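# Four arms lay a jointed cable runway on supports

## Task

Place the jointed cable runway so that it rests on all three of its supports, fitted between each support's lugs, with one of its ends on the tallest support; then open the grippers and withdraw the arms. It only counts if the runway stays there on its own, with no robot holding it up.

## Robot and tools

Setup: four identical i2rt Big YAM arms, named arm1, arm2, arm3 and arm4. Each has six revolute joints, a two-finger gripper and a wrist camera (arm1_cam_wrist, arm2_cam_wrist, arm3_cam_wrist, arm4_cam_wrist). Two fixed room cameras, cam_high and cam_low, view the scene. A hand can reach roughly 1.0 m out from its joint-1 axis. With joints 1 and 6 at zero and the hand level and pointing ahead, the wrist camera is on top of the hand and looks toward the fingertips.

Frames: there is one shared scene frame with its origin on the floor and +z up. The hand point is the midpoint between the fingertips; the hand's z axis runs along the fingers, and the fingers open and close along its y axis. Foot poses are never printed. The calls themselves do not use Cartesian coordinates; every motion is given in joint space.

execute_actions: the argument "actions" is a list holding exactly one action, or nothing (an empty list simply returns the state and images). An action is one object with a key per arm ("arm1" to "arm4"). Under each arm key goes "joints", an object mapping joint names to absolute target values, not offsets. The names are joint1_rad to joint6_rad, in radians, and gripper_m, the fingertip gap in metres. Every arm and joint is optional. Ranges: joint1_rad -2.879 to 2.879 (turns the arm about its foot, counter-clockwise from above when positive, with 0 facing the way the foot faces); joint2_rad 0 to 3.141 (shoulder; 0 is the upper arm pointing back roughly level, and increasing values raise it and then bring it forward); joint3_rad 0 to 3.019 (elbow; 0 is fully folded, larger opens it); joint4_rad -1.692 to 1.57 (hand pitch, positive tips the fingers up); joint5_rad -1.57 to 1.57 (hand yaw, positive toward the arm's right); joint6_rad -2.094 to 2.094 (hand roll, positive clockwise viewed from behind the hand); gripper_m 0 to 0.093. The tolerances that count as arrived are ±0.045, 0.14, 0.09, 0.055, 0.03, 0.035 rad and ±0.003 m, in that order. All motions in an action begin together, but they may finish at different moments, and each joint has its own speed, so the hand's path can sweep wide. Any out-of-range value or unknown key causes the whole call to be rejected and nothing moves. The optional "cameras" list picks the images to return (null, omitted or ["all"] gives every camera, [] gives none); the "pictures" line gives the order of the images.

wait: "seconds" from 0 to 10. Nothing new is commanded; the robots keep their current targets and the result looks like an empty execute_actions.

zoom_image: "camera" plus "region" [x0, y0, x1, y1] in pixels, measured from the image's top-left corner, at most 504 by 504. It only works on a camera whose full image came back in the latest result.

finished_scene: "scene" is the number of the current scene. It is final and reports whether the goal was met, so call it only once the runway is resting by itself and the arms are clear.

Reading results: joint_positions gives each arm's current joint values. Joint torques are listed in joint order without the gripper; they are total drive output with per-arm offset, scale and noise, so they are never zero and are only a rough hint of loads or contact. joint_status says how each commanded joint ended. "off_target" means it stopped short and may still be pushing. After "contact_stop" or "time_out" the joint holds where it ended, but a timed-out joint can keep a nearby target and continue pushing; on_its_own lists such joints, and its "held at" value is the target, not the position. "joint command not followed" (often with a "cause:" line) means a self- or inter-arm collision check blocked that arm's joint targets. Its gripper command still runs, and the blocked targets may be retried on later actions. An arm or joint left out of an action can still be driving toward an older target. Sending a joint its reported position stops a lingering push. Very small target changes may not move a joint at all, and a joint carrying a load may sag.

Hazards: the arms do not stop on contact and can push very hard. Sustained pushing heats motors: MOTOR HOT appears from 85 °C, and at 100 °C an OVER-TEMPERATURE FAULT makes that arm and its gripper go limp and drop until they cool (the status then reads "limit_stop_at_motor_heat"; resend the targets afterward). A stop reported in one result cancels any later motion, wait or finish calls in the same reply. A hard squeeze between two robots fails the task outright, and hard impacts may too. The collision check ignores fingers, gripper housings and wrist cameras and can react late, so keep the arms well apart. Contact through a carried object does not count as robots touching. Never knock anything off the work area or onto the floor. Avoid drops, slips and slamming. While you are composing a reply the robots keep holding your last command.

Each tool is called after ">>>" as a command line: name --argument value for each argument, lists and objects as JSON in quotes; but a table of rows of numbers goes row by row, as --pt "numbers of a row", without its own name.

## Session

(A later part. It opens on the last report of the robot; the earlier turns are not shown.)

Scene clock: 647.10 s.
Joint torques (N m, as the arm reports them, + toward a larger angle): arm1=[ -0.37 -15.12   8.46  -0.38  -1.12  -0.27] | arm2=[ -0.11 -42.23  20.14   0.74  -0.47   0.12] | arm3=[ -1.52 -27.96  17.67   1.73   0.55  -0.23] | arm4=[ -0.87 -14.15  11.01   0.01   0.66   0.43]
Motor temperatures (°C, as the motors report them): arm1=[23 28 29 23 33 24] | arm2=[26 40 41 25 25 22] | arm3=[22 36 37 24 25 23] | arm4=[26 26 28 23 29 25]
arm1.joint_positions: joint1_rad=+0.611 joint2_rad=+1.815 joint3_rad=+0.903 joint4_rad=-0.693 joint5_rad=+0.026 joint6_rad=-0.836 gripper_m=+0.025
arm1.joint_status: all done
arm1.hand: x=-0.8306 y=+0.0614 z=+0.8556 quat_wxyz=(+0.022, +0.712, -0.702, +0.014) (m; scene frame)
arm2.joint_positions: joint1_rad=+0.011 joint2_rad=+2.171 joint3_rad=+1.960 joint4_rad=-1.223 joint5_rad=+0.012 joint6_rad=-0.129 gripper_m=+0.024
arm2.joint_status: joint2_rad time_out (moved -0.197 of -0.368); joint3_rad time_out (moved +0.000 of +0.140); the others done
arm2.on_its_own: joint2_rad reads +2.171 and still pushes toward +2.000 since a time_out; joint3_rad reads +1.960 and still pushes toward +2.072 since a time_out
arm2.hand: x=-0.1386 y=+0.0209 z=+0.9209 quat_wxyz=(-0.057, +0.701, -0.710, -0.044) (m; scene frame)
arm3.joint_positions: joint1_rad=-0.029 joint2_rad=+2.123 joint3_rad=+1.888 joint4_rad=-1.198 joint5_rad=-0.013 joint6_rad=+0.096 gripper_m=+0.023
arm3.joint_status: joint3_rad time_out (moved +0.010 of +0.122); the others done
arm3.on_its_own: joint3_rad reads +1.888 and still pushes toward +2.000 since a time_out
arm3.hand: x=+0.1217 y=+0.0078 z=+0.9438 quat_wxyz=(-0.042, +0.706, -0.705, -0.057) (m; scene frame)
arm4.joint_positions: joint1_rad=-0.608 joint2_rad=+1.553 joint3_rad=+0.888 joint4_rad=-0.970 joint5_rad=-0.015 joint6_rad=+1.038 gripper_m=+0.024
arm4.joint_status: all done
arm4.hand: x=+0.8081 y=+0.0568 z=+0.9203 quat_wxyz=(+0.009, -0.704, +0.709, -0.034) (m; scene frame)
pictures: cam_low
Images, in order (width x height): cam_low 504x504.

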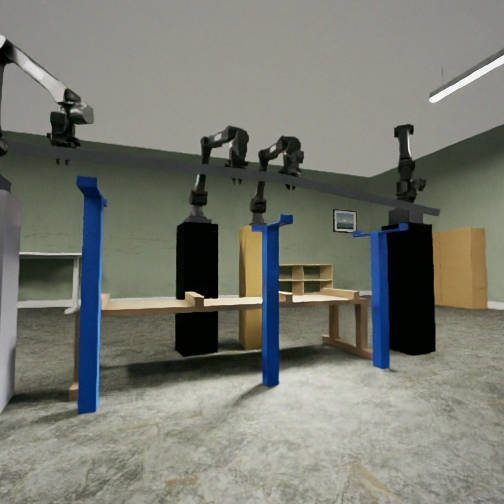

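>>> execute_actions --actions '[{"arm2":{"joints":{"joint2_rad":2.06,"joint3_rad":1.85,"joint4_rad":-1.25}},"arm3":{"joints":{"joint2_rad":2.05,"joint3_rad":1.77,"joint4_rad":-1.2}},"arm1":{"joints":{"joint1_rad":0.59}},"arm4":{"joints":{"joint1_rad":-0.59}}}]' --cameras '["cam_high"]'

>>> zoom_image --camera "cam_high" --region '[100, 100, 440, 460]'

Scene clock: 657.93 s.
Joint torques (N m, as the arm reports them, + toward a larger angle): arm1=[  1.48 -15.67   9.9    0.08  -1.05  -0.16] | arm2=[  1.66 -39.37  15.13  -0.48   0.01  -0.14] | arm3=[ -1.5  -26.15  12.91  -0.04  -0.44  -0.1 ] | arm4=[ -3.05 -14.41  12.13   0.33   0.92   0.28]
Motor temperatures (°C, as the motors report them): arm1=[23 28 29 23 32 24] | arm2=[26 39 44 25 25 22] | arm3=[22 36 42 24 24 23] | arm4=[26 26 29 23 28 25]
arm1.joint_positions: joint1_rad=+0.560 joint2_rad=+1.823 joint3_rad=+0.884 joint4_rad=-0.705 joint5_rad=+0.024 joint6_rad=-0.847 gripper_m=+0.025
arm1.joint_status: all done
arm1.hand: x=-0.8288 y=+0.0359 z=+0.8487 quat_wxyz=(+0.042, +0.697, -0.715, +0.012) (m; scene frame)
arm2.joint_positions: joint1_rad=-0.011 joint2_rad=+2.209 joint3_rad=+1.782 joint4_rad=-1.230 joint5_rad=-0.002 joint6_rad=-0.110 gripper_m=+0.024
arm2.joint_status: joint2_rad off_target (ended at +2.209, target +2.060); the others done
arm2.on_its_own: joint2_rad reads +2.209 and still pushes toward +2.060 since a time_out
arm2.hand: x=-0.1378 y=-0.0499 z=+0.8305 quat_wxyz=(+0.036, +0.687, -0.725, +0.018) (m; scene frame)
arm3.joint_positions: joint1_rad=-0.022 joint2_rad=+2.159 joint3_rad=+1.707 joint4_rad=-1.191 joint5_rad=+0.014 joint6_rad=+0.086 gripper_m=+0.023
arm3.joint_status: all done
arm3.hand: x=+0.1291 y=-0.0607 z=+0.8549 quat_wxyz=(+0.014, +0.713, -0.700, +0.033) (m; scene frame)
arm4.joint_positions: joint1_rad=-0.561 joint2_rad=+1.553 joint3_rad=+0.873 joint4_rad=-0.978 joint5_rad=-0.021 joint6_rad=+1.053 gripper_m=+0.024
arm4.joint_status: all done
arm4.hand: x=+0.8072 y=+0.0363 z=+0.9162 quat_wxyz=(+0.011, -0.715, +0.698, -0.046) (m; scene frame)
pictures: cam_high
Images, in order (width x height): cam_high 504x504.

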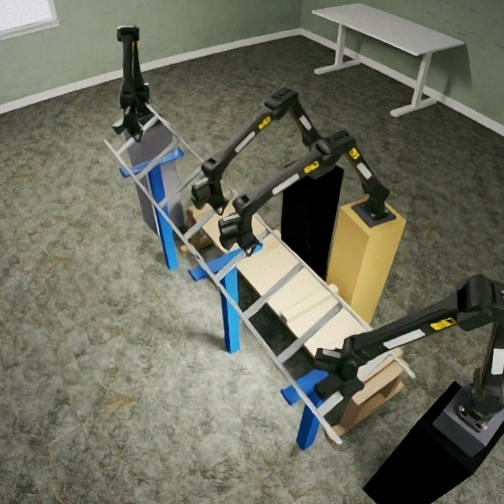

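Region (100, 100, 440, 460) of cam_high's 504x504 image, scaled by 1.400, with more detail than that image has.

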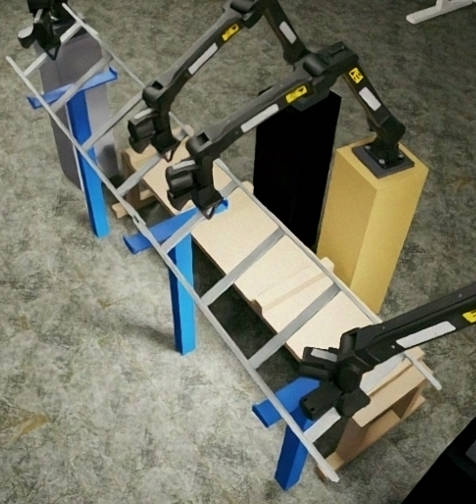

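>>> execute_actions --actions '[{"arm1":{"joints":{"joint2_rad":1.98,"joint3_rad":0.90,"joint4_rad":-0.49}},"arm2":{"joints":{"joint2_rad":2.17,"joint3_rad":1.87,"joint4_rad":-1.2}},"arm3":{"joints":{"joint2_rad":2.17,"joint3_rad":1.78,"joint4_rad":-1.12}},"arm4":{"joints":{"joint2_rad":1.72,"joint3_rad":0.89,"joint4_rad":-0.75}}}]' --cameras '["cam_high","cam_low"]'

>>> zoom_image --camera "cam_high" --region '[100, 100, 440, 460]'

Scene clock: 672.07 s.
Joint torques (N m, as the arm reports them, + toward a larger angle): arm1=[  1.95 -15.31   6.55   0.97  -1.51   0.05] | arm2=[  1.07 -38.    16.36  -2.25  -0.33   0.08] | arm3=[ -2.35 -25.28  12.91  -1.11  -0.14  -0.14] | arm4=[-4.46 -9.39 10.63  4.19  1.13  0.06]
Motor temperatures (°C, as the motors report them): arm1=[23 28 30 23 32 24] | arm2=[26 39 43 25 25 22] | arm3=[22 35 40 24 24 23] | arm4=[26 26 29 23 28 25]
arm1.joint_positions: joint1_rad=+0.554 joint2_rad=+2.030 joint3_rad=+0.870 joint4_rad=-0.510 joint5_rad=+0.034 joint6_rad=-0.868 gripper_m=+0.025
arm1.joint_status: all done
arm1.hand: x=-0.8348 y=+0.0250 z=+0.7673 quat_wxyz=(+0.056, +0.703, -0.709, +0.015) (m; scene frame)
arm2.joint_positions: joint1_rad=-0.003 joint2_rad=+2.302 joint3_rad=+1.784 joint4_rad=-1.136 joint5_rad=+0.007 joint6_rad=-0.129 gripper_m=+0.024
arm2.joint_status: joint4_rad off_target (ended at -1.136, target -1.200); the others done
arm2.hand: x=-0.1409 y=-0.0409 z=+0.7722 quat_wxyz=(+0.033, +0.698, -0.715, +0.021) (m; scene frame)
arm3.joint_positions: joint1_rad=-0.020 joint2_rad=+2.256 joint3_rad=+1.710 joint4_rad=-1.088 joint5_rad=+0.005 joint6_rad=+0.088 gripper_m=+0.023
arm3.joint_status: all done
arm3.hand: x=+0.1253 y=-0.0499 z=+0.7959 quat_wxyz=(+0.014, +0.713, -0.700, +0.026) (m; scene frame)
arm4.joint_positions: joint1_rad=-0.546 joint2_rad=+1.705 joint3_rad=+0.844 joint4_rad=-0.835 joint5_rad=-0.026 joint6_rad=+1.071 gripper_m=+0.024
arm4.joint_status: joint4_rad time_out (moved +0.143 of +0.228); the others done
arm4.on_its_own: joint4_rad reads -0.835 and still pushes toward -0.750 since a time_out
arm4.hand: x=+0.8056 y=+0.0314 z=+0.8543 quat_wxyz=(+0.014, -0.712, +0.699, -0.065) (m; scene frame)
pictures: cam_high, cam_low
Images, in order (width x height): cam_high 504x504, cam_low 504x504.

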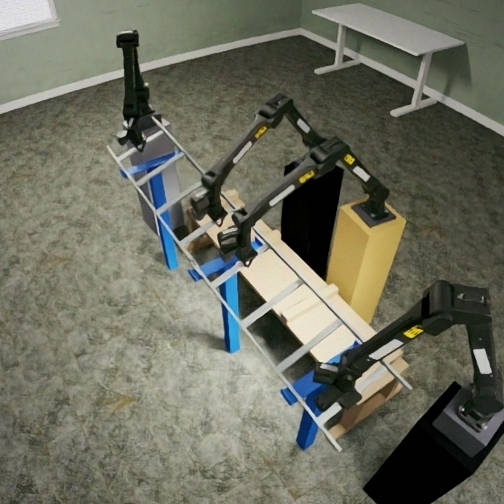

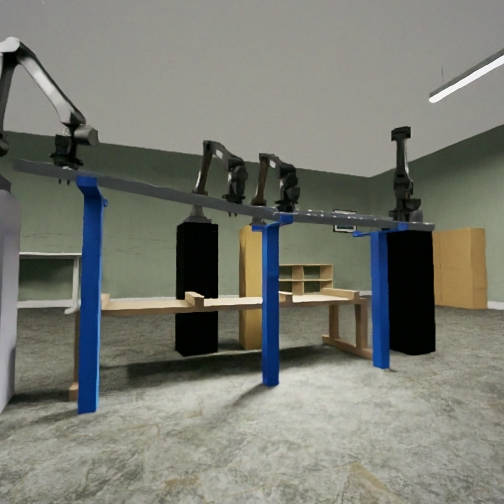

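Region (100, 100, 440, 460) of cam_high's 504x504 image, scaled by 1.400, with more detail than that image has.

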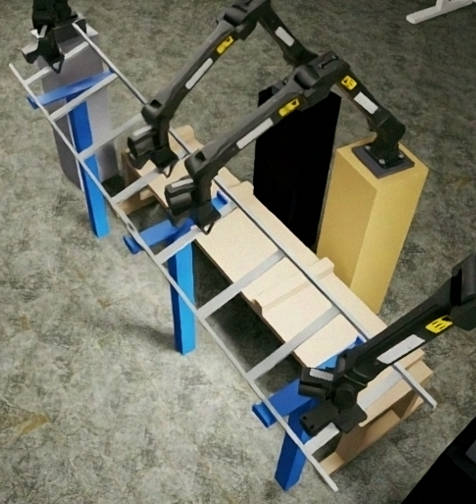

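>>> zoom_image --camera "cam_high" --region '[100, 130, 200, 210]'

>>> zoom_image --camera "cam_high" --region '[170, 220, 400, 430]'

Region (100, 130, 200, 210) of cam_high's 504x504 image, scaled by 5.040, with more detail than that image has; it fills the top 403 rows of this view, and the rest is white.

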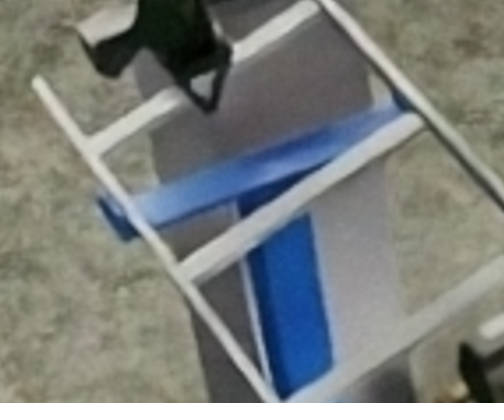

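Region (170, 220, 400, 430) of cam_high's 504x504 image, scaled by 2.191, with more detail than that image has; it fills the top 460 rows of this view, and the rest is white.

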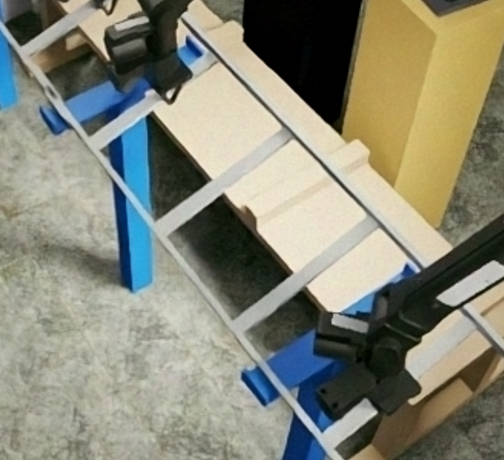

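>>> execute_actions --actions '[{"arm1":{"joints":{"joint1_rad":0.63,"joint6_rad":-0.83,"joint3_rad":0.93}},"arm2":{"joints":{"joint2_rad":2.19,"joint3_rad":1.91}},"arm3":{"joints":{"joint2_rad":2.19,"joint3_rad":1.82}},"arm4":{"joints":{"joint1_rad":-0.65,"joint6_rad":1.02,"joint2_rad":1.70,"joint3_rad":0.92,"joint4_rad":-0.8}}}]' --cameras '["cam_high"]'

>>> zoom_image --camera "cam_high" --region '[100, 130, 200, 210]'

>>> zoom_image --camera "cam_high" --region '[170, 220, 400, 430]'

Scene clock: 688.10 s.
Joint torques (N m, as the arm reports them, + toward a larger angle): arm1=[  4.18 -15.26   9.2    0.81  -1.69   0.25] | arm2=[  0.91 -36.79  18.59  -1.91  -0.26   0.06] | arm3=[ -2.38 -24.34  14.61  -0.77  -0.06  -0.14] | arm4=[ -8.06 -10.82  13.25   1.8    1.77  -0.33]
Motor temperatures (°C, as the motors report them): arm1=[23 28 29 23 32 24] | arm2=[26 38 44 25 25 22] | arm3=[22 35 41 23 24 23] | arm4=[26 26 29 23 28 25]
arm1.joint_positions: joint1_rad=+0.567 joint2_rad=+2.030 joint3_rad=+0.871 joint4_rad=-0.506 joint5_rad=+0.039 joint6_rad=-0.858 gripper_m=+0.025
arm1.joint_status: joint1_rad time_out (moved +0.013 of +0.076); the others done
arm1.on_its_own: joint1_rad reads +0.567 and still pushes toward +0.630 since a time_out
arm1.hand: x=-0.8363 y=+0.0293 z=+0.7673 quat_wxyz=(+0.053, +0.704, -0.708, +0.018) (m; scene frame)
arm2.joint_positions: joint1_rad=-0.001 joint2_rad=+2.307 joint3_rad=+1.799 joint4_rad=-1.136 joint5_rad=+0.007 joint6_rad=-0.128 gripper_m=+0.024
arm2.joint_status: joint3_rad time_out (moved +0.014 of +0.126); the others done
arm2.on_its_own: joint3_rad reads +1.799 and still pushes toward +1.910 since a time_out
arm2.hand: x=-0.1414 y=-0.0354 z=+0.7739 quat_wxyz=(+0.029, +0.698, -0.715, +0.018) (m; scene frame)
arm3.joint_positions: joint1_rad=-0.020 joint2_rad=+2.263 joint3_rad=+1.729 joint4_rad=-1.094 joint5_rad=+0.003 joint6_rad=+0.088 gripper_m=+0.023
arm3.joint_status: joint3_rad time_out (moved +0.019 of +0.110); the others done
arm3.on_its_own: joint3_rad reads +1.729 and still pushes toward +1.820 since a time_out
arm3.hand: x=+0.1244 y=-0.0446 z=+0.7982 quat_wxyz=(+0.013, +0.713, -0.701, +0.023) (m; scene frame)
arm4.joint_positions: joint1_rad=-0.564 joint2_rad=+1.705 joint3_rad=+0.846 joint4_rad=-0.832 joint5_rad=-0.042 joint6_rad=+1.055 gripper_m=+0.024
arm4.joint_status: joint1_rad time_out (moved -0.018 of -0.104); joint6_rad time_out (moved -0.016 of -0.051); the others done
arm4.on_its_own: joint1_rad reads -0.564 and still pushes toward -0.650 since a time_out
arm4.hand: x=+0.8058 y=+0.0357 z=+0.8547 quat_wxyz=(+0.005, -0.711, +0.700, -0.065) (m; scene frame)
pictures: cam_high
Images, in order (width x height): cam_high 504x504.

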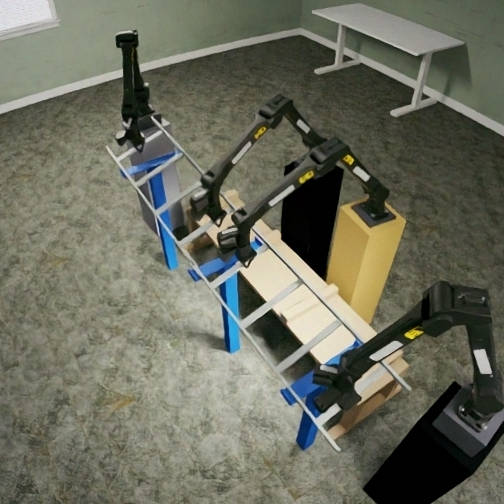

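Region (100, 130, 200, 210) of cam_high's 504x504 image, scaled by 5.040, with more detail than that image has; it fills the top 403 rows of this view, and the rest is white.

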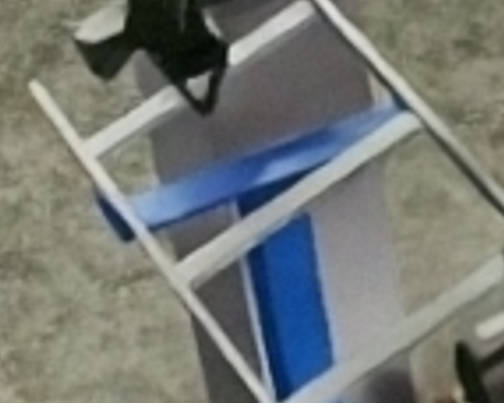

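Region (170, 220, 400, 430) of cam_high's 504x504 image, scaled by 2.191, with more detail than that image has; it fills the top 460 rows of this view, and the rest is white.

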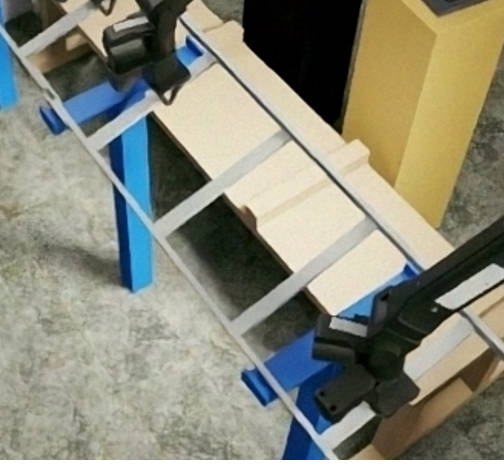

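>>> execute_actions --actions '[{"arm1":{"joints":{"joint1_rad":0.65,"joint6_rad":-0.82,"joint2_rad":1.94,"joint3_rad":0.94,"joint4_rad":-0.55}},"arm2":{"joints":{"joint2_rad":2.17,"joint3_rad":1.92}},"arm3":{"joints":{"joint2_rad":2.17,"joint3_rad":1.84}},"arm4":{"joints":{"joint1_rad":-0.66,"joint6_rad":1.0,"joint2_rad":1.60,"joint3_rad":0.93,"joint4_rad":-0.92}}}]' --cameras '["cam_high"]'

>>> zoom_image --camera "cam_high" --region '[100, 130, 200, 210]'

Scene clock: 697.33 s.
Joint torques (N m, as the arm reports them, + toward a larger angle): arm1=[  4.5  -17.39   8.89  -0.54  -1.73   0.12] | arm2=[  0.69 -38.59  18.71  -1.91  -0.33   0.  ] | arm3=[ -2.38 -25.79  15.21  -0.18  -0.12  -0.19] | arm4=[ -8.38 -17.42  12.87  -1.81   2.12  -0.47]
Motor temperatures (°C, as the motors report them): arm1=[23 28 30 23 32 24] | arm2=[26 38 45 25 25 22] | arm3=[22 35 42 23 24 23] | arm4=[26 26 30 23 28 25]
arm1.joint_positions: joint1_rad=+0.584 joint2_rad=+2.017 joint3_rad=+0.887 joint4_rad=-0.532 joint5_rad=+0.040 joint6_rad=-0.835 gripper_m=+0.025
arm1.joint_status: joint1_rad time_out (moved +0.017 of +0.083); the others done
arm1.on_its_own: joint1_rad reads +0.584 and still pushes toward +0.650 since a time_out
arm1.hand: x=-0.8353 y=+0.0386 z=+0.7745 quat_wxyz=(+0.052, +0.702, -0.710, +0.020) (m; scene frame)
arm2.joint_positions: joint1_rad=+0.001 joint2_rad=+2.307 joint3_rad=+1.808 joint4_rad=-1.137 joint5_rad=+0.007 joint6_rad=-0.121 gripper_m=+0.024
arm2.joint_status: joint3_rad time_out (moved +0.010 of +0.121); the others done
arm2.on_its_own: joint3_rad reads +1.808 and still pushes toward +1.920 since a time_out
arm2.hand: x=-0.1416 y=-0.0314 z=+0.7770 quat_wxyz=(+0.025, +0.696, -0.717, +0.016) (m; scene frame)
arm3.joint_positions: joint1_rad=-0.019 joint2_rad=+2.263 joint3_rad=+1.743 joint4_rad=-1.107 joint5_rad=+0.005 joint6_rad=+0.093 gripper_m=+0.023
arm3.joint_status: joint3_rad time_out (moved +0.013 of +0.111); the others done
arm3.on_its_own: joint3_rad reads +1.743 and still pushes toward +1.840 since a time_out
arm3.hand: x=+0.1241 y=-0.0418 z=+0.8026 quat_wxyz=(+0.012, +0.712, -0.702, +0.023) (m; scene frame)
arm4.joint_positions: joint1_rad=-0.571 joint2_rad=+1.698 joint3_rad=+0.861 joint4_rad=-0.874 joint5_rad=-0.050 joint6_rad=+1.048 gripper_m=+0.024
arm4.joint_status: joint1_rad time_out (moved -0.007 of -0.096); joint6_rad time_out (moved -0.007 of -0.055); the others done
arm4.on_its_own: joint1_rad reads -0.571 and still pushes toward -0.660 since a time_out; joint6_rad reads +1.048 and still pushes toward +1.000 since a time_out
arm4.hand: x=+0.8070 y=+0.0361 z=+0.8616 quat_wxyz=(+0.003, -0.710, +0.700, -0.075) (m; scene frame)
pictures: cam_high
Images, in order (width x height): cam_high 504x504.

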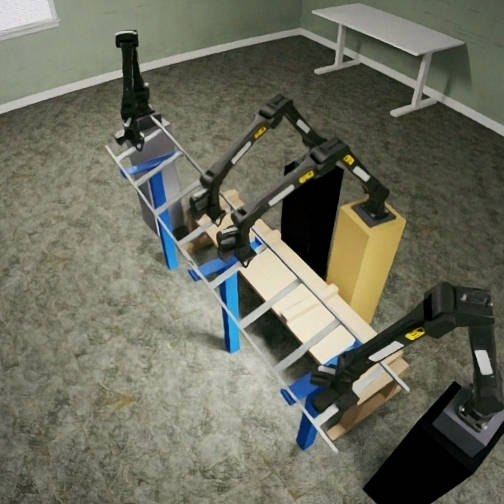

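Region (100, 130, 200, 210) of cam_high's 504x504 image, scaled by 5.040, with more detail than that image has; it fills the top 403 rows of this view, and the rest is white.

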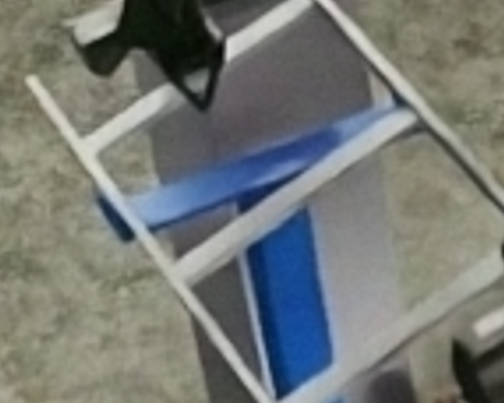

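>>> execute_actions --actions '[{"arm1":{"joints":{"joint1_rad":0.66,"joint6_rad":-0.80,"joint2_rad":1.78,"joint3_rad":0.94,"joint4_rad":-0.71}},"arm2":{"joints":{"joint2_rad":2.10,"joint3_rad":1.94,"joint4_rad":-1.30}},"arm3":{"joints":{"joint2_rad":2.10,"joint3_rad":1.85,"joint4_rad":-1.25}},"arm4":{"joints":{"joint1_rad":-0.68,"joint6_rad":0.99,"joint2_rad":1.51,"joint3_rad":0.93,"joint4_rad":-0.98}}}]' --cameras '[]'

Scene clock: 706.13 s.
Joint torques (N m, as the arm reports them, + toward a larger angle): arm1=[  4.93 -15.14  10.09  -0.25  -1.85   0.28] | arm2=[  0.45 -40.39  18.59  -2.46  -0.18  -0.04] | arm3=[ -1.99 -27.82  13.42  -1.55  -0.41  -0.08] | arm4=[ -7.14 -15.89  12.44  -1.06   2.5   -0.25]
Motor temperatures (°C, as the motors report them): arm1=[23 28 30 23 32 24] | arm2=[26 38 46 25 25 22] | arm3=[22 35 42 23 24 23] | arm4=[26 26 30 23 29 25]
arm1.joint_positions: joint1_rad=+0.587 joint2_rad=+1.836 joint3_rad=+0.891 joint4_rad=-0.698 joint5_rad=+0.043 joint6_rad=-0.830 gripper_m=+0.025
arm1.joint_status: joint1_rad time_out (moved +0.004 of +0.076); the others done
arm1.on_its_own: joint1_rad reads +0.587 and still pushes toward +0.660 since a time_out
arm1.hand: x=-0.8314 y=+0.0437 z=+0.8455 quat_wxyz=(+0.042, +0.701, -0.711, +0.022) (m; scene frame)
arm2.joint_positions: joint1_rad=-0.004 joint2_rad=+2.255 joint3_rad=+1.834 joint4_rad=-1.224 joint5_rad=+0.004 joint6_rad=-0.121 gripper_m=+0.024
arm2.joint_status: joint2_rad time_out (moved -0.052 of -0.207); joint3_rad time_out (moved +0.026 of +0.132); joint4_rad time_out (moved -0.087 of -0.163)
arm2.on_its_own: joint2_rad reads +2.255 and still pushes toward +2.100 since a time_out; joint3_rad reads +1.834 and still pushes toward +1.940 since a time_out; joint4_rad reads -1.224 and still pushes toward -1.300 since a time_out
arm2.hand: x=-0.1388 y=-0.0338 z=+0.8191 quat_wxyz=(+0.030, +0.694, -0.719, +0.017) (m; scene frame)
arm3.joint_positions: joint1_rad=-0.023 joint2_rad=+2.223 joint3_rad=+1.779 joint4_rad=-1.209 joint5_rad=+0.013 joint6_rad=+0.082 gripper_m=+0.023
arm3.joint_status: all done
arm3.hand: x=+0.1280 y=-0.0448 z=+0.8402 quat_wxyz=(+0.018, +0.714, -0.699, +0.036) (m; scene frame)
arm4.joint_positions: joint1_rad=-0.605 joint2_rad=+1.595 joint3_rad=+0.877 joint4_rad=-0.947 joint5_rad=-0.060 joint6_rad=+1.017 gripper_m=+0.024
arm4.joint_status: joint1_rad time_out (moved -0.034 of -0.109); the others done
arm4.on_its_own: joint1_rad reads -0.605 and still pushes toward -0.680 since a time_out
arm4.hand: x=+0.8075 y=+0.0472 z=+0.9028 quat_wxyz=(-0.009, -0.711, +0.701, -0.054) (m; scene frame)
pictures: none
No camera images: the call's "cameras" was empty. Leave "cameras" out to get every camera's image.

>>> execute_actions --actions '[{"arm1":{"joints":{"joint1_rad":0.65,"joint2_rad":2.0,"joint3_rad":0.94,"joint4_rad":-0.50}},"arm2":{"joints":{"joint2_rad":2.22,"joint3_rad":1.92,"joint4_rad":-1.22}},"arm3":{"joints":{"joint2_rad":2.22,"joint3_rad":1.84,"joint4_rad":-1.14}},"arm4":{"joints":{"joint1_rad":-0.68,"joint2_rad":1.76,"joint3_rad":0.94,"joint4_rad":-0.75}}}]' --cameras '["cam_high","cam_low"]'

>>> zoom_image --camera "cam_high" --region '[100, 130, 200, 210]'

>>> zoom_image --camera "cam_high" --region '[170, 220, 400, 430]'

Scene clock: 724.37 s.
Joint torques (N m, as the arm reports them, + toward a larger angle): arm1=[  4.28 -14.57   8.28   1.6   -2.74   0.36] | arm2=[ -0.26 -36.5   15.58  -2.37  -0.51   0.14] | arm3=[ -2.05 -25.4   11.98  -1.34   0.34  -0.01] | arm4=[ -6.17 -14.47  11.48   2.05   2.39   0.05]
Motor temperatures (°C, as the motors report them): arm1=[23 28 30 23 33 24] | arm2=[26 39 46 25 25 22] | arm3=[22 36 42 23 24 23] | arm4=[26 26 30 23 31 25]
arm1.joint_positions: joint1_rad=+0.586 joint2_rad=+2.039 joint3_rad=+0.891 joint4_rad=-0.536 joint5_rad=+0.065 joint6_rad=-0.837 gripper_m=+0.025
arm1.joint_status: joint1_rad time_out (moved -0.001 of +0.063); the others done
arm1.on_its_own: joint1_rad reads +0.586 and still pushes toward +0.650 since a time_out
arm1.hand: x=-0.8366 y=+0.0327 z=+0.7674 quat_wxyz=(+0.063, +0.703, -0.707, +0.031) (m; scene frame)
arm2.joint_positions: joint1_rad=+0.004 joint2_rad=+2.334 joint3_rad=+1.845 joint4_rad=-1.148 joint5_rad=+0.012 joint6_rad=-0.137 gripper_m=+0.024
arm2.joint_status: joint4_rad off_target (ended at -1.148, target -1.220); the others done
arm2.hand: x=-0.1418 y=-0.0235 z=+0.7722 quat_wxyz=(+0.024, +0.703, -0.711, +0.018) (m; scene frame)
arm3.joint_positions: joint1_rad=-0.023 joint2_rad=+2.301 joint3_rad=+1.784 joint4_rad=-1.102 joint5_rad=-0.008 joint6_rad=+0.074 gripper_m=+0.023
arm3.joint_status: all done
arm3.hand: x=+0.1234 y=-0.0300 z=+0.7922 quat_wxyz=(+0.015, +0.717, -0.697, +0.016) (m; scene frame)
arm4.joint_positions: joint1_rad=-0.617 joint2_rad=+1.806 joint3_rad=+0.878 joint4_rad=-0.789 joint5_rad=-0.057 joint6_rad=+0.991 gripper_m=+0.024
arm4.joint_status: joint1_rad time_out (moved -0.012 of -0.075); the others done
arm4.on_its_own: joint1_rad reads -0.617 and still pushes toward -0.680 since a time_out
arm4.hand: x=+0.8059 y=+0.0551 z=+0.8254 quat_wxyz=(-0.003, -0.714, +0.696, -0.079) (m; scene frame)
pictures: cam_high, cam_low
Images, in order (width x height): cam_high 504x504, cam_low 504x504.

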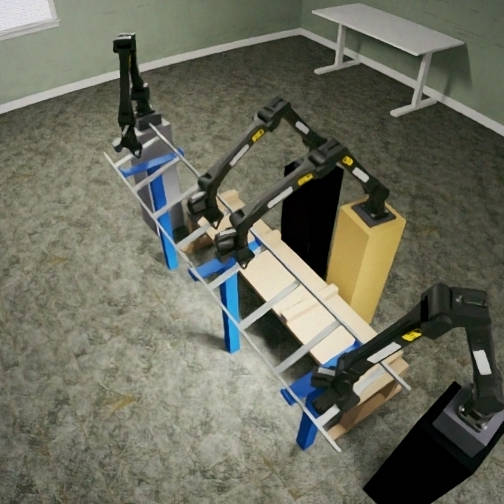

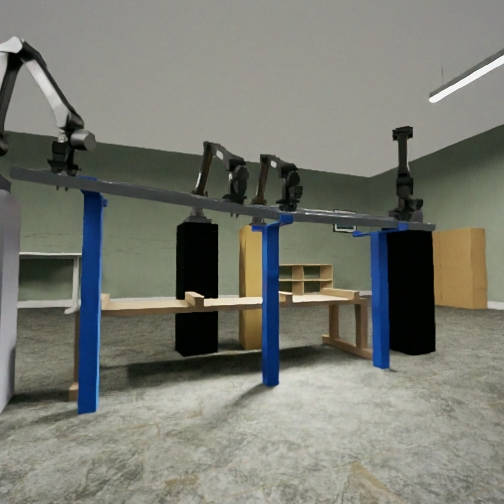

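Region (100, 130, 200, 210) of cam_high's 504x504 image, scaled by 5.040, with more detail than that image has; it fills the top 403 rows of this view, and the rest is white.

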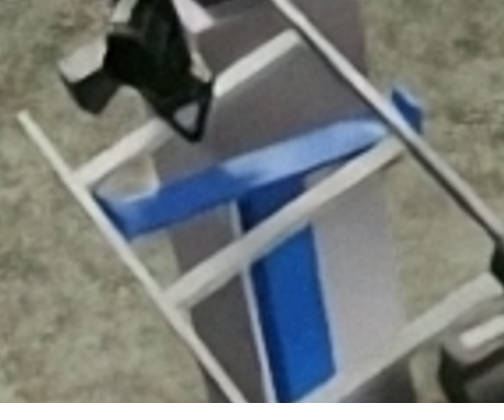

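Region (170, 220, 400, 430) of cam_high's 504x504 image, scaled by 2.191, with more detail than that image has; it fills the top 460 rows of this view, and the rest is white.

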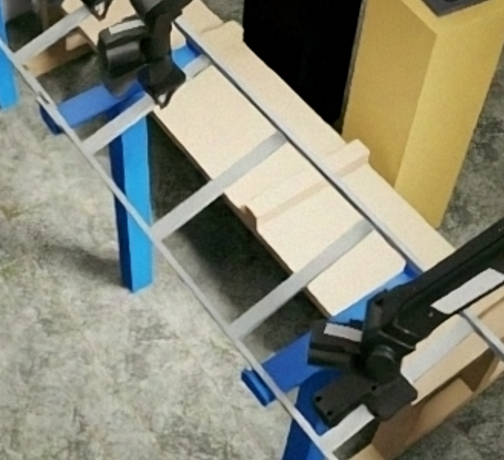

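>>> zoom_image --camera "cam_low" --region '[0, 150, 450, 260]'

Region (0, 150, 450, 260) of cam_low's 504x504 image, scaled by 1.120, with more detail than that image has; it fills the top 123 rows of this view, and the rest is white.

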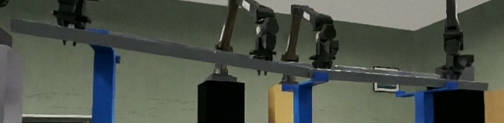

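>>> execute_actions --actions '[{"arm4":{"joints":{"joint1_rad":-0.62,"joint2_rad":1.58,"joint3_rad":0.92,"joint4_rad":-0.92,"joint5_rad":0}},"arm3":{"joints":{"joint2_rad":2.14,"joint3_rad":1.82,"joint4_rad":-1.2}},"arm1":{"joints":{"joint1_rad":0.62}}}]' --cameras '[]'

>>> execute_actions --actions '[{"arm4":{"joints":{"joint1_rad":-0.58,"joint6_rad":1.03}}}]' --cameras '["cam_high"]'

Scene clock: 749.60 s.
Joint torques (N m, as the arm reports them, + toward a larger angle): arm1=[  2.11 -14.51   8.34   1.26  -2.26   0.37] | arm2=[  0.39 -37.11  15.66  -2.11  -0.58   0.12] | arm3=[ -1.96 -30.1   10.43  -3.45  -0.28  -0.01] | arm4=[ -1.75 -17.91  10.89  -2.13   0.56  -0.07]
Motor temperatures (°C, as the motors report them): arm1=[23 28 30 23 36 24] | arm2=[26 39 45 25 25 22] | arm3=[22 36 40 23 24 23] | arm4=[26 26 30 23 31 25]
arm1.joint_positions: joint1_rad=+0.581 joint2_rad=+2.038 joint3_rad=+0.891 joint4_rad=-0.527 joint5_rad=+0.053 joint6_rad=-0.839 gripper_m=+0.025
arm1.joint_status: all done
arm1.hand: x=-0.8348 y=+0.0346 z=+0.7676 quat_wxyz=(+0.058, +0.702, -0.709, +0.026) (m; scene frame)
arm2.joint_positions: joint1_rad=+0.002 joint2_rad=+2.334 joint3_rad=+1.845 joint4_rad=-1.152 joint5_rad=+0.015 joint6_rad=-0.135 gripper_m=+0.024
arm2.joint_status: not commanded
arm2.hand: x=-0.1400 y=-0.0248 z=+0.7723 quat_wxyz=(+0.025, +0.702, -0.712, +0.020) (m; scene frame)
arm3.joint_positions: joint1_rad=-0.023 joint2_rad=+2.289 joint3_rad=+1.784 joint4_rad=-1.118 joint5_rad=+0.009 joint6_rad=+0.075 gripper_m=+0.023
arm3.joint_status: joint2_rad time_out (moved -0.012 of -0.161); joint4_rad time_out (moved -0.016 of -0.098); the others done
arm3.on_its_own: joint2_rad reads +2.289 and still pushes toward +2.140 since a time_out; joint4_rad reads -1.118 and still pushes toward -1.200 since a time_out
arm3.hand: x=+0.1264 y=-0.0313 z=+0.8000 quat_wxyz=(+0.010, +0.717, -0.697, +0.023) (m; scene frame)
arm4.joint_positions: joint1_rad=-0.608 joint2_rad=+1.683 joint3_rad=+0.877 joint4_rad=-0.864 joint5_rad=-0.012 joint6_rad=+1.002 gripper_m=+0.024
arm4.joint_status: joint4_rad time_out (moved -0.075 of -0.131); the others done
arm4.on_its_own: joint4_rad reads -0.864 and still pushes toward -0.920 since a time_out
arm4.hand: x=+0.8055 y=+0.0595 z=+0.8701 quat_wxyz=(+0.014, -0.716, +0.696, -0.051) (m; scene frame)
pictures: none
No camera images: the call's "cameras" was empty. Leave "cameras" out to get every camera's image.

not run: a stop came earlier in this reply.

>>> execute_actions --actions '[{"arm4":{"joints":{"joint1_rad":-0.53,"joint6_rad":1.06}}}]' --cameras '["cam_high"]'

>>> zoom_image --camera "cam_high" --region '[100, 130, 200, 210]'

Scene clock: 756.03 s.
Joint torques (N m, as the arm reports them, + toward a larger angle): arm1=[  2.15 -14.5    8.35   1.24  -2.26   0.38] | arm2=[  0.56 -36.94  15.57  -2.07  -0.61   0.12] | arm3=[ -1.99 -30.12  10.43  -3.45  -0.28  -0.01] | arm4=[  4.37 -17.91  10.89  -2.12  -0.95   0.52]
Motor temperatures (°C, as the motors report them): arm1=[23 28 30 23 36 24] | arm2=[26 39 45 25 25 22] | arm3=[22 36 40 24 24 23] | arm4=[26 27 30 23 30 25]
arm1.joint_positions: joint1_rad=+0.581 joint2_rad=+2.038 joint3_rad=+0.891 joint4_rad=-0.526 joint5_rad=+0.053 joint6_rad=-0.839 gripper_m=+0.025
arm1.joint_status: not commanded
arm1.hand: x=-0.8347 y=+0.0347 z=+0.7676 quat_wxyz=(+0.057, +0.702, -0.709, +0.026) (m; scene frame)
arm2.joint_positions: joint1_rad=+0.002 joint2_rad=+2.334 joint3_rad=+1.845 joint4_rad=-1.152 joint5_rad=+0.015 joint6_rad=-0.135 gripper_m=+0.024
arm2.joint_status: not commanded
arm2.hand: x=-0.1400 y=-0.0248 z=+0.7723 quat_wxyz=(+0.025, +0.702, -0.712, +0.020) (m; scene frame)
arm3.joint_positions: joint1_rad=-0.023 joint2_rad=+2.289 joint3_rad=+1.784 joint4_rad=-1.118 joint5_rad=+0.009 joint6_rad=+0.075 gripper_m=+0.023
arm3.joint_status: not commanded
arm3.on_its_own: joint2_rad reads +2.289 and still pushes toward +2.140 since a time_out; joint4_rad reads -1.118 and still pushes toward -1.200 since a time_out
arm3.hand: x=+0.1264 y=-0.0313 z=+0.8000 quat_wxyz=(+0.010, +0.717, -0.697, +0.023) (m; scene frame)
arm4.joint_positions: joint1_rad=-0.588 joint2_rad=+1.683 joint3_rad=+0.877 joint4_rad=-0.864 joint5_rad=+0.025 joint6_rad=+1.020 gripper_m=+0.024
arm4.joint_status: joint1_rad time_out (moved +0.019 of +0.078); joint6_rad time_out (moved +0.018 of +0.058)
arm4.on_its_own: joint1_rad reads -0.588 and still pushes toward -0.530 since a time_out; joint4_rad reads -0.864 and still pushes toward -0.920 since a time_out; joint6_rad reads +1.020 and still pushes toward +1.060 since a time_out
arm4.hand: x=+0.8052 y=+0.0590 z=+0.8701 quat_wxyz=(+0.033, -0.717, +0.695, -0.046) (m; scene frame)
pictures: cam_high
Images, in order (width x height): cam_high 504x504.

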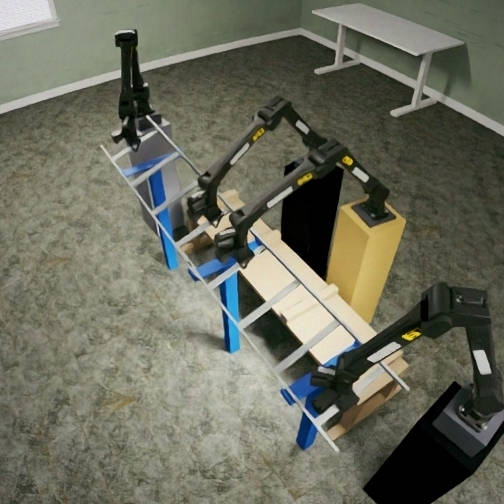

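Region (100, 130, 200, 210) of cam_high's 504x504 image, scaled by 5.040, with more detail than that image has; it fills the top 403 rows of this view, and the rest is white.

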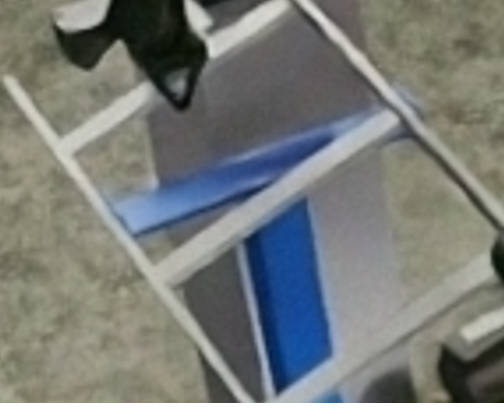

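>>> execute_actions --actions '[{"arm4":{"joints":{"joint1_rad":-0.50,"joint6_rad":1.08,"joint3_rad":0.86,"joint2_rad":1.56}},"arm3":{"joints":{"joint2_rad":2.10,"joint3_rad":1.72,"joint4_rad":-1.15}},"arm2":{"joints":{"joint2_rad":2.18,"joint3_rad":1.82}},"arm1":{"joints":{"joint1_rad":0.58}}}]' --cameras '["cam_high"]'

>>> zoom_image --camera "cam_high" --region '[100, 130, 200, 210]'

Scene clock: 766.63 s.
Joint torques (N m, as the arm reports them, + toward a larger angle): arm1=[  0.1  -14.6    8.39   1.24  -1.73   0.45] | arm2=[  0.07 -39.83   8.47  -2.52  -0.6    0.14] | arm3=[ -2.04 -31.13   6.13  -3.77  -0.3   -0.02] | arm4=[  6.28 -19.29   5.74  -2.29  -1.66   0.67]
Motor temperatures (°C, as the motors report them): arm1=[23 28 30 23 36 24] | arm2=[26 39 44 25 25 22] | arm3=[22 37 39 24 24 23] | arm4=[26 27 29 23 30 25]
arm1.joint_positions: joint1_rad=+0.566 joint2_rad=+2.038 joint3_rad=+0.890 joint4_rad=-0.526 joint5_rad=+0.040 joint6_rad=-0.847 gripper_m=+0.025
arm1.joint_status: all done
arm1.hand: x=-0.8328 y=+0.0316 z=+0.7674 quat_wxyz=(+0.058, +0.699, -0.712, +0.019) (m; scene frame)
arm2.joint_positions: joint1_rad=+0.000 joint2_rad=+2.328 joint3_rad=+1.829 joint4_rad=-1.142 joint5_rad=+0.016 joint6_rad=-0.137 gripper_m=+0.024
arm2.joint_status: joint2_rad time_out (moved -0.006 of -0.154); the others done
arm2.on_its_own: joint2_rad reads +2.328 and still pushes toward +2.180 since a time_out
arm2.hand: x=-0.1394 y=-0.0280 z=+0.7708 quat_wxyz=(+0.024, +0.702, -0.712, +0.020) (m; scene frame)
arm3.joint_positions: joint1_rad=-0.023 joint2_rad=+2.267 joint3_rad=+1.737 joint4_rad=-1.059 joint5_rad=+0.010 joint6_rad=+0.076 gripper_m=+0.023
arm3.joint_status: joint2_rad time_out (moved -0.022 of -0.189); joint4_rad time_out (moved +0.059 of -0.032); the others done
arm3.on_its_own: joint2_rad reads +2.267 and still pushes toward +2.100 since a time_out; joint4_rad reads -1.059 and still pushes toward -1.150 since a time_out
arm3.hand: x=+0.1268 y=-0.0330 z=+0.7979 quat_wxyz=(-0.001, +0.716, -0.698, +0.010) (m; scene frame)
arm4.joint_positions: joint1_rad=-0.581 joint2_rad=+1.683 joint3_rad=+0.873 joint4_rad=-0.860 joint5_rad=+0.042 joint6_rad=+1.026 gripper_m=+0.024
arm4.joint_status: joint1_rad time_out (moved +0.008 of +0.088); joint6_rad time_out (moved +0.007 of +0.060); the others done
arm4.on_its_own: joint1_rad reads -0.581 and still pushes toward -0.500 since a time_out; joint4_rad reads -0.860 and still pushes toward -0.920 since a time_out; joint6_rad reads +1.026 and still pushes toward +1.080 since a time_out
arm4.hand: x=+0.8059 y=+0.0587 z=+0.8693 quat_wxyz=(+0.042, -0.718, +0.694, -0.044) (m; scene frame)
pictures: cam_high
Images, in order (width x height): cam_high 504x504.

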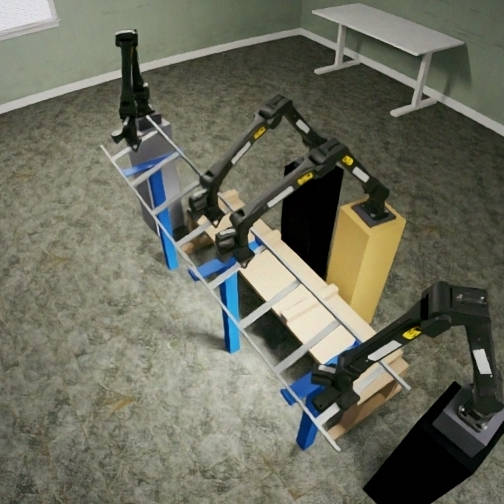

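Region (100, 130, 200, 210) of cam_high's 504x504 image, scaled by 5.040, with more detail than that image has; it fills the top 403 rows of this view, and the rest is white.

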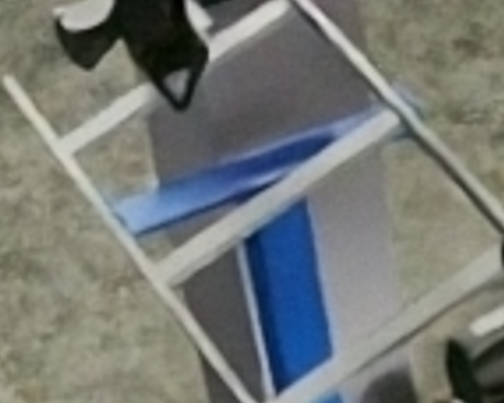

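>>> execute_actions --actions '[{"arm3":{"joints":{"joint2_rad":2.24,"joint3_rad":1.74,"joint4_rad":-1.07,"gripper_m":0.09}},"arm2":{"joints":{"joint2_rad":2.30,"joint3_rad":1.83,"joint4_rad":-1.14,"gripper_m":0.09}},"arm4":{"joints":{"joint1_rad":-0.57,"joint6_rad":1.04,"joint2_rad":1.64,"joint4_rad":-0.88}}}]' --cameras '["cam_high","cam_low"]'

>>> zoom_image --camera "cam_high" --region '[100, 100, 440, 460]'

Scene clock: 774.20 s.
Joint torques (N m, as the arm reports them, + toward a larger angle): arm1=[  0.8  -17.46   7.65  -0.21  -1.3    0.58] | arm2=[  0.22 -23.99   9.89   0.61  -0.21   0.02] | arm3=[ -1.65 -17.79   8.92   0.72  -0.04  -0.02] | arm4=[ -2.75 -13.72   7.93  -1.38   0.32  -0.37]
Motor temperatures (°C, as the motors report them): arm1=[23 28 30 23 35 24] | arm2=[26 39 43 25 25 22] | arm3=[22 37 38 24 24 23] | arm4=[26 27 29 23 30 25]
arm1.joint_positions: joint1_rad=+0.557 joint2_rad=+2.076 joint3_rad=+0.895 joint4_rad=-0.490 joint5_rad=+0.029 joint6_rad=-0.859 gripper_m=+0.025
arm1.joint_status: not commanded
arm1.hand: x=-0.8310 y=+0.0308 z=+0.7534 quat_wxyz=(+0.056, +0.700, -0.711, +0.013) (m; scene frame)
arm2.joint_positions: joint1_rad=+0.002 joint2_rad=+2.279 joint3_rad=+1.824 joint4_rad=-1.144 joint5_rad=+0.004 joint6_rad=-0.129 gripper_m=+0.090
arm2.joint_status: all done
arm2.hand: x=-0.1415 y=-0.0212 z=+0.8003 quat_wxyz=(+0.011, +0.700, -0.714, +0.003) (m; scene frame)
arm3.joint_positions: joint1_rad=-0.028 joint2_rad=+2.220 joint3_rad=+1.725 joint4_rad=-1.074 joint5_rad=+0.003 joint6_rad=+0.076 gripper_m=+0.090
arm3.joint_status: all done
arm3.hand: x=+0.1286 y=-0.0336 z=+0.8226 quat_wxyz=(-0.005, +0.715, -0.699, +0.001) (m; scene frame)
arm4.joint_positions: joint1_rad=-0.545 joint2_rad=+1.691 joint3_rad=+0.845 joint4_rad=-0.842 joint5_rad=-0.007 joint6_rad=+1.079 gripper_m=+0.024
arm4.joint_status: joint6_rad off_target (ended at +1.079, target +1.040); the others done
arm4.hand: x=+0.8059 y=+0.0343 z=+0.8593 quat_wxyz=(+0.023, -0.711, +0.701, -0.058) (m; scene frame)
pictures: cam_high, cam_low
Images, in order (width x height): cam_high 504x504, cam_low 504x504.

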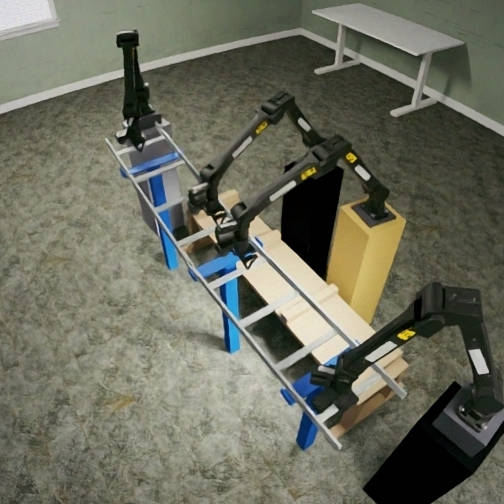

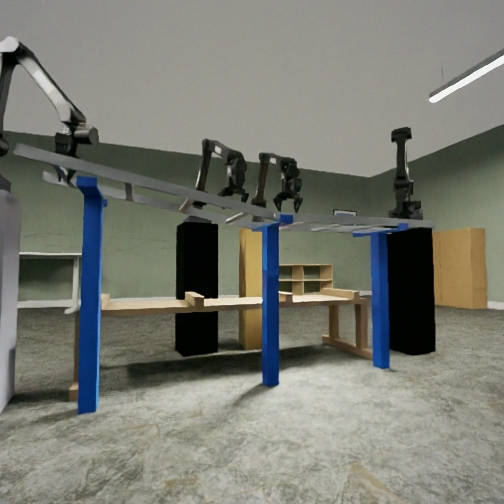

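Region (100, 100, 440, 460) of cam_high's 504x504 image, scaled by 1.400, with more detail than that image has.

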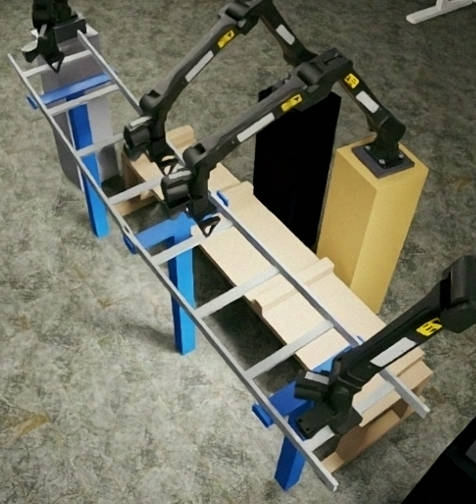

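>>> execute_actions --actions '[{"arm3":{"joints":{"joint2_rad":1.7,"joint3_rad":1.5,"joint4_rad":-1.3}},"arm2":{"joints":{"joint2_rad":1.7,"joint3_rad":1.5,"joint4_rad":-1.3}},"arm4":{"joints":{"joint1_rad":-0.61,"joint6_rad":1.03,"joint3_rad":0.90}}}]' --cameras '[]'

>>> execute_actions --actions '[{"arm4":{"joints":{"joint2_rad":1.75,"joint3_rad":0.88,"joint4_rad":-0.72}}}]' --cameras '["cam_high","cam_low"]'

>>> zoom_image --camera "cam_high" --region '[100, 100, 440, 460]'

Scene clock: 783.60 s.
Joint torques (N m, as the arm reports them, + toward a larger angle): arm1=[  0.78 -17.53   7.64  -0.2   -1.36   0.57] | arm2=[  0.07 -16.82   9.87   0.1   -0.22   0.07] | arm3=[ -1.53 -12.91   9.76   0.34  -0.04  -0.02] | arm4=[ -5.74 -14.    11.6   -1.37   0.59  -0.43]
Motor temperatures (°C, as the motors report them): arm1=[23 29 30 23 34 24] | arm2=[26 38 42 25 25 22] | arm3=[22 36 38 24 24 23] | arm4=[26 27 29 23 29 25]
arm1.joint_positions: joint1_rad=+0.557 joint2_rad=+2.076 joint3_rad=+0.895 joint4_rad=-0.490 joint5_rad=+0.031 joint6_rad=-0.859 gripper_m=+0.025
arm1.joint_status: not commanded
arm1.hand: x=-0.8308 y=+0.0305 z=+0.7534 quat_wxyz=(+0.056, +0.700, -0.711, +0.014) (m; scene frame)
arm2.joint_positions: joint1_rad=+0.002 joint2_rad=+1.692 joint3_rad=+1.509 joint4_rad=-1.288 joint5_rad=+0.004 joint6_rad=-0.129 gripper_m=+0.090
arm2.joint_status: all done
arm2.hand: x=-0.1570 y=-0.1426 z=+1.0231 quat_wxyz=(-0.040, +0.698, -0.714, -0.035) (m; scene frame)
arm3.joint_positions: joint1_rad=-0.028 joint2_rad=+1.693 joint3_rad=+1.487 joint4_rad=-1.292 joint5_rad=+0.003 joint6_rad=+0.076 gripper_m=+0.090
arm3.joint_status: all done
arm3.hand: x=+0.1386 y=-0.1478 z=+1.0336 quat_wxyz=(-0.028, +0.714, -0.699, -0.027) (m; scene frame)
arm4.joint_positions: joint1_rad=-0.551 joint2_rad=+1.691 joint3_rad=+0.845 joint4_rad=-0.842 joint5_rad=-0.013 joint6_rad=+1.074 gripper_m=+0.024
arm4.joint_status: joint1_rad time_out (moved -0.007 of -0.065); joint6_rad time_out (moved -0.005 of -0.049); the others done
arm4.on_its_own: joint1_rad reads -0.551 and still pushes toward -0.610 since a time_out; joint6_rad reads +1.074 and still pushes toward +1.030 since a time_out
arm4.hand: x=+0.8065 y=+0.0355 z=+0.8593 quat_wxyz=(+0.019, -0.710, +0.701, -0.059) (m; scene frame)
pictures: none
No camera images: the call's "cameras" was empty. Leave "cameras" out to get every camera's image.

not run: a stop came earlier in this reply.

Region (100, 100, 440, 460) of cam_high's 504x504 image, scaled by 1.400, with more detail than that image has.

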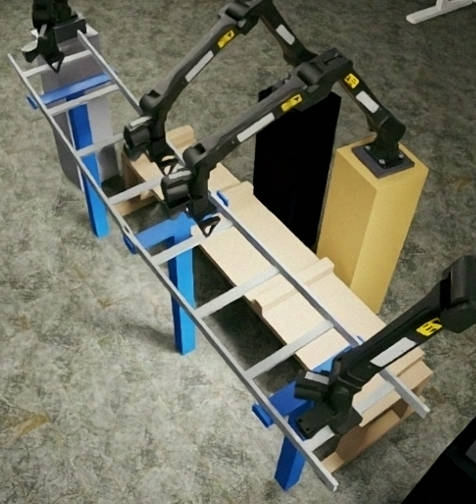

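>>> execute_actions --actions '[{"arm4":{"joints":{"joint1_rad":-0.68,"joint6_rad":1.0,"joint2_rad":1.62,"joint3_rad":0.95,"joint5_rad":0}}}]' --cameras '["cam_high","cam_low"]'

>>> zoom_image --camera "cam_high" --region '[100, 130, 200, 210]'

Scene clock: 791.47 s.
Joint torques (N m, as the arm reports them, + toward a larger angle): arm1=[  1.99 -17.76   7.58   0.1   -1.86   0.72] | arm2=[ -0.05 -17.09   9.65   0.2   -0.22   0.03] | arm3=[ -1.53 -13.38   9.75   0.35  -0.04  -0.02] | arm4=[ -8.61 -15.48  15.27  -1.3    1.22  -0.24]
Motor temperatures (°C, as the motors report them): arm1=[23 29 30 23 34 24] | arm2=[26 37 42 25 25 22] | arm3=[22 35 38 23 24 23] | arm4=[26 27 30 23 29 25]
arm1.joint_positions: joint1_rad=+0.543 joint2_rad=+2.078 joint3_rad=+0.895 joint4_rad=-0.499 joint5_rad=+0.043 joint6_rad=-0.874 gripper_m=+0.025
arm1.joint_status: not commanded
arm1.hand: x=-0.8283 y=+0.0229 z=+0.7528 quat_wxyz=(+0.062, +0.701, -0.711, +0.019) (m; scene frame)
arm2.joint_positions: joint1_rad=+0.002 joint2_rad=+1.692 joint3_rad=+1.509 joint4_rad=-1.288 joint5_rad=+0.004 joint6_rad=-0.129 gripper_m=+0.090
arm2.joint_status: not commanded
arm2.hand: x=-0.1568 y=-0.1426 z=+1.0231 quat_wxyz=(-0.040, +0.698, -0.714, -0.035) (m; scene frame)
arm3.joint_positions: joint1_rad=-0.028 joint2_rad=+1.693 joint3_rad=+1.487 joint4_rad=-1.292 joint5_rad=+0.003 joint6_rad=+0.076 gripper_m=+0.090
arm3.joint_status: not commanded
arm3.hand: x=+0.1386 y=-0.1478 z=+1.0336 quat_wxyz=(-0.028, +0.714, -0.699, -0.027) (m; scene frame)
arm4.joint_positions: joint1_rad=-0.588 joint2_rad=+1.691 joint3_rad=+0.856 joint4_rad=-0.843 joint5_rad=-0.028 joint6_rad=+1.027 gripper_m=+0.024
arm4.joint_status: joint1_rad time_out (moved -0.037 of -0.129); joint3_rad time_out (moved +0.011 of +0.105); the others done
arm4.on_its_own: joint1_rad reads -0.588 and still pushes toward -0.680 since a time_out; joint3_rad reads +0.856 and still pushes toward +0.950 since a time_out
arm4.hand: x=+0.8068 y=+0.0475 z=+0.8619 quat_wxyz=(+0.008, -0.714, +0.698, -0.057) (m; scene frame)
pictures: cam_high, cam_low
Images, in order (width x height): cam_high 504x504, cam_low 504x504.

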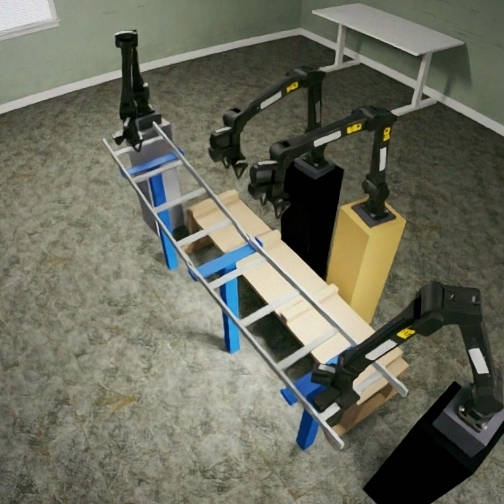

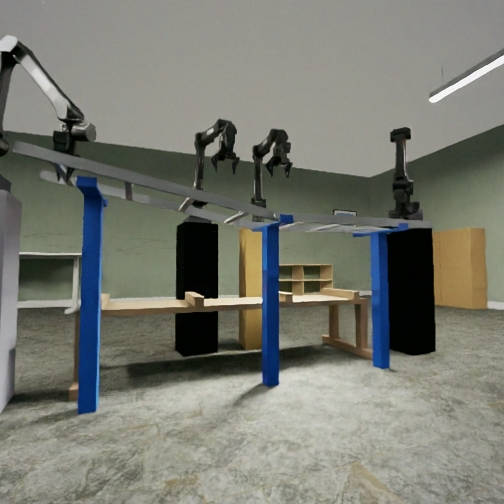

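Region (100, 130, 200, 210) of cam_high's 504x504 image, scaled by 5.040, with more detail than that image has; it fills the top 403 rows of this view, and the rest is white.

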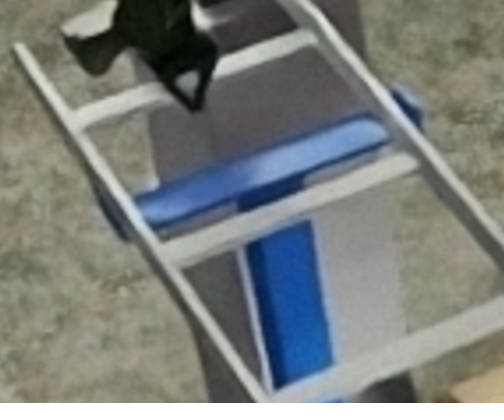

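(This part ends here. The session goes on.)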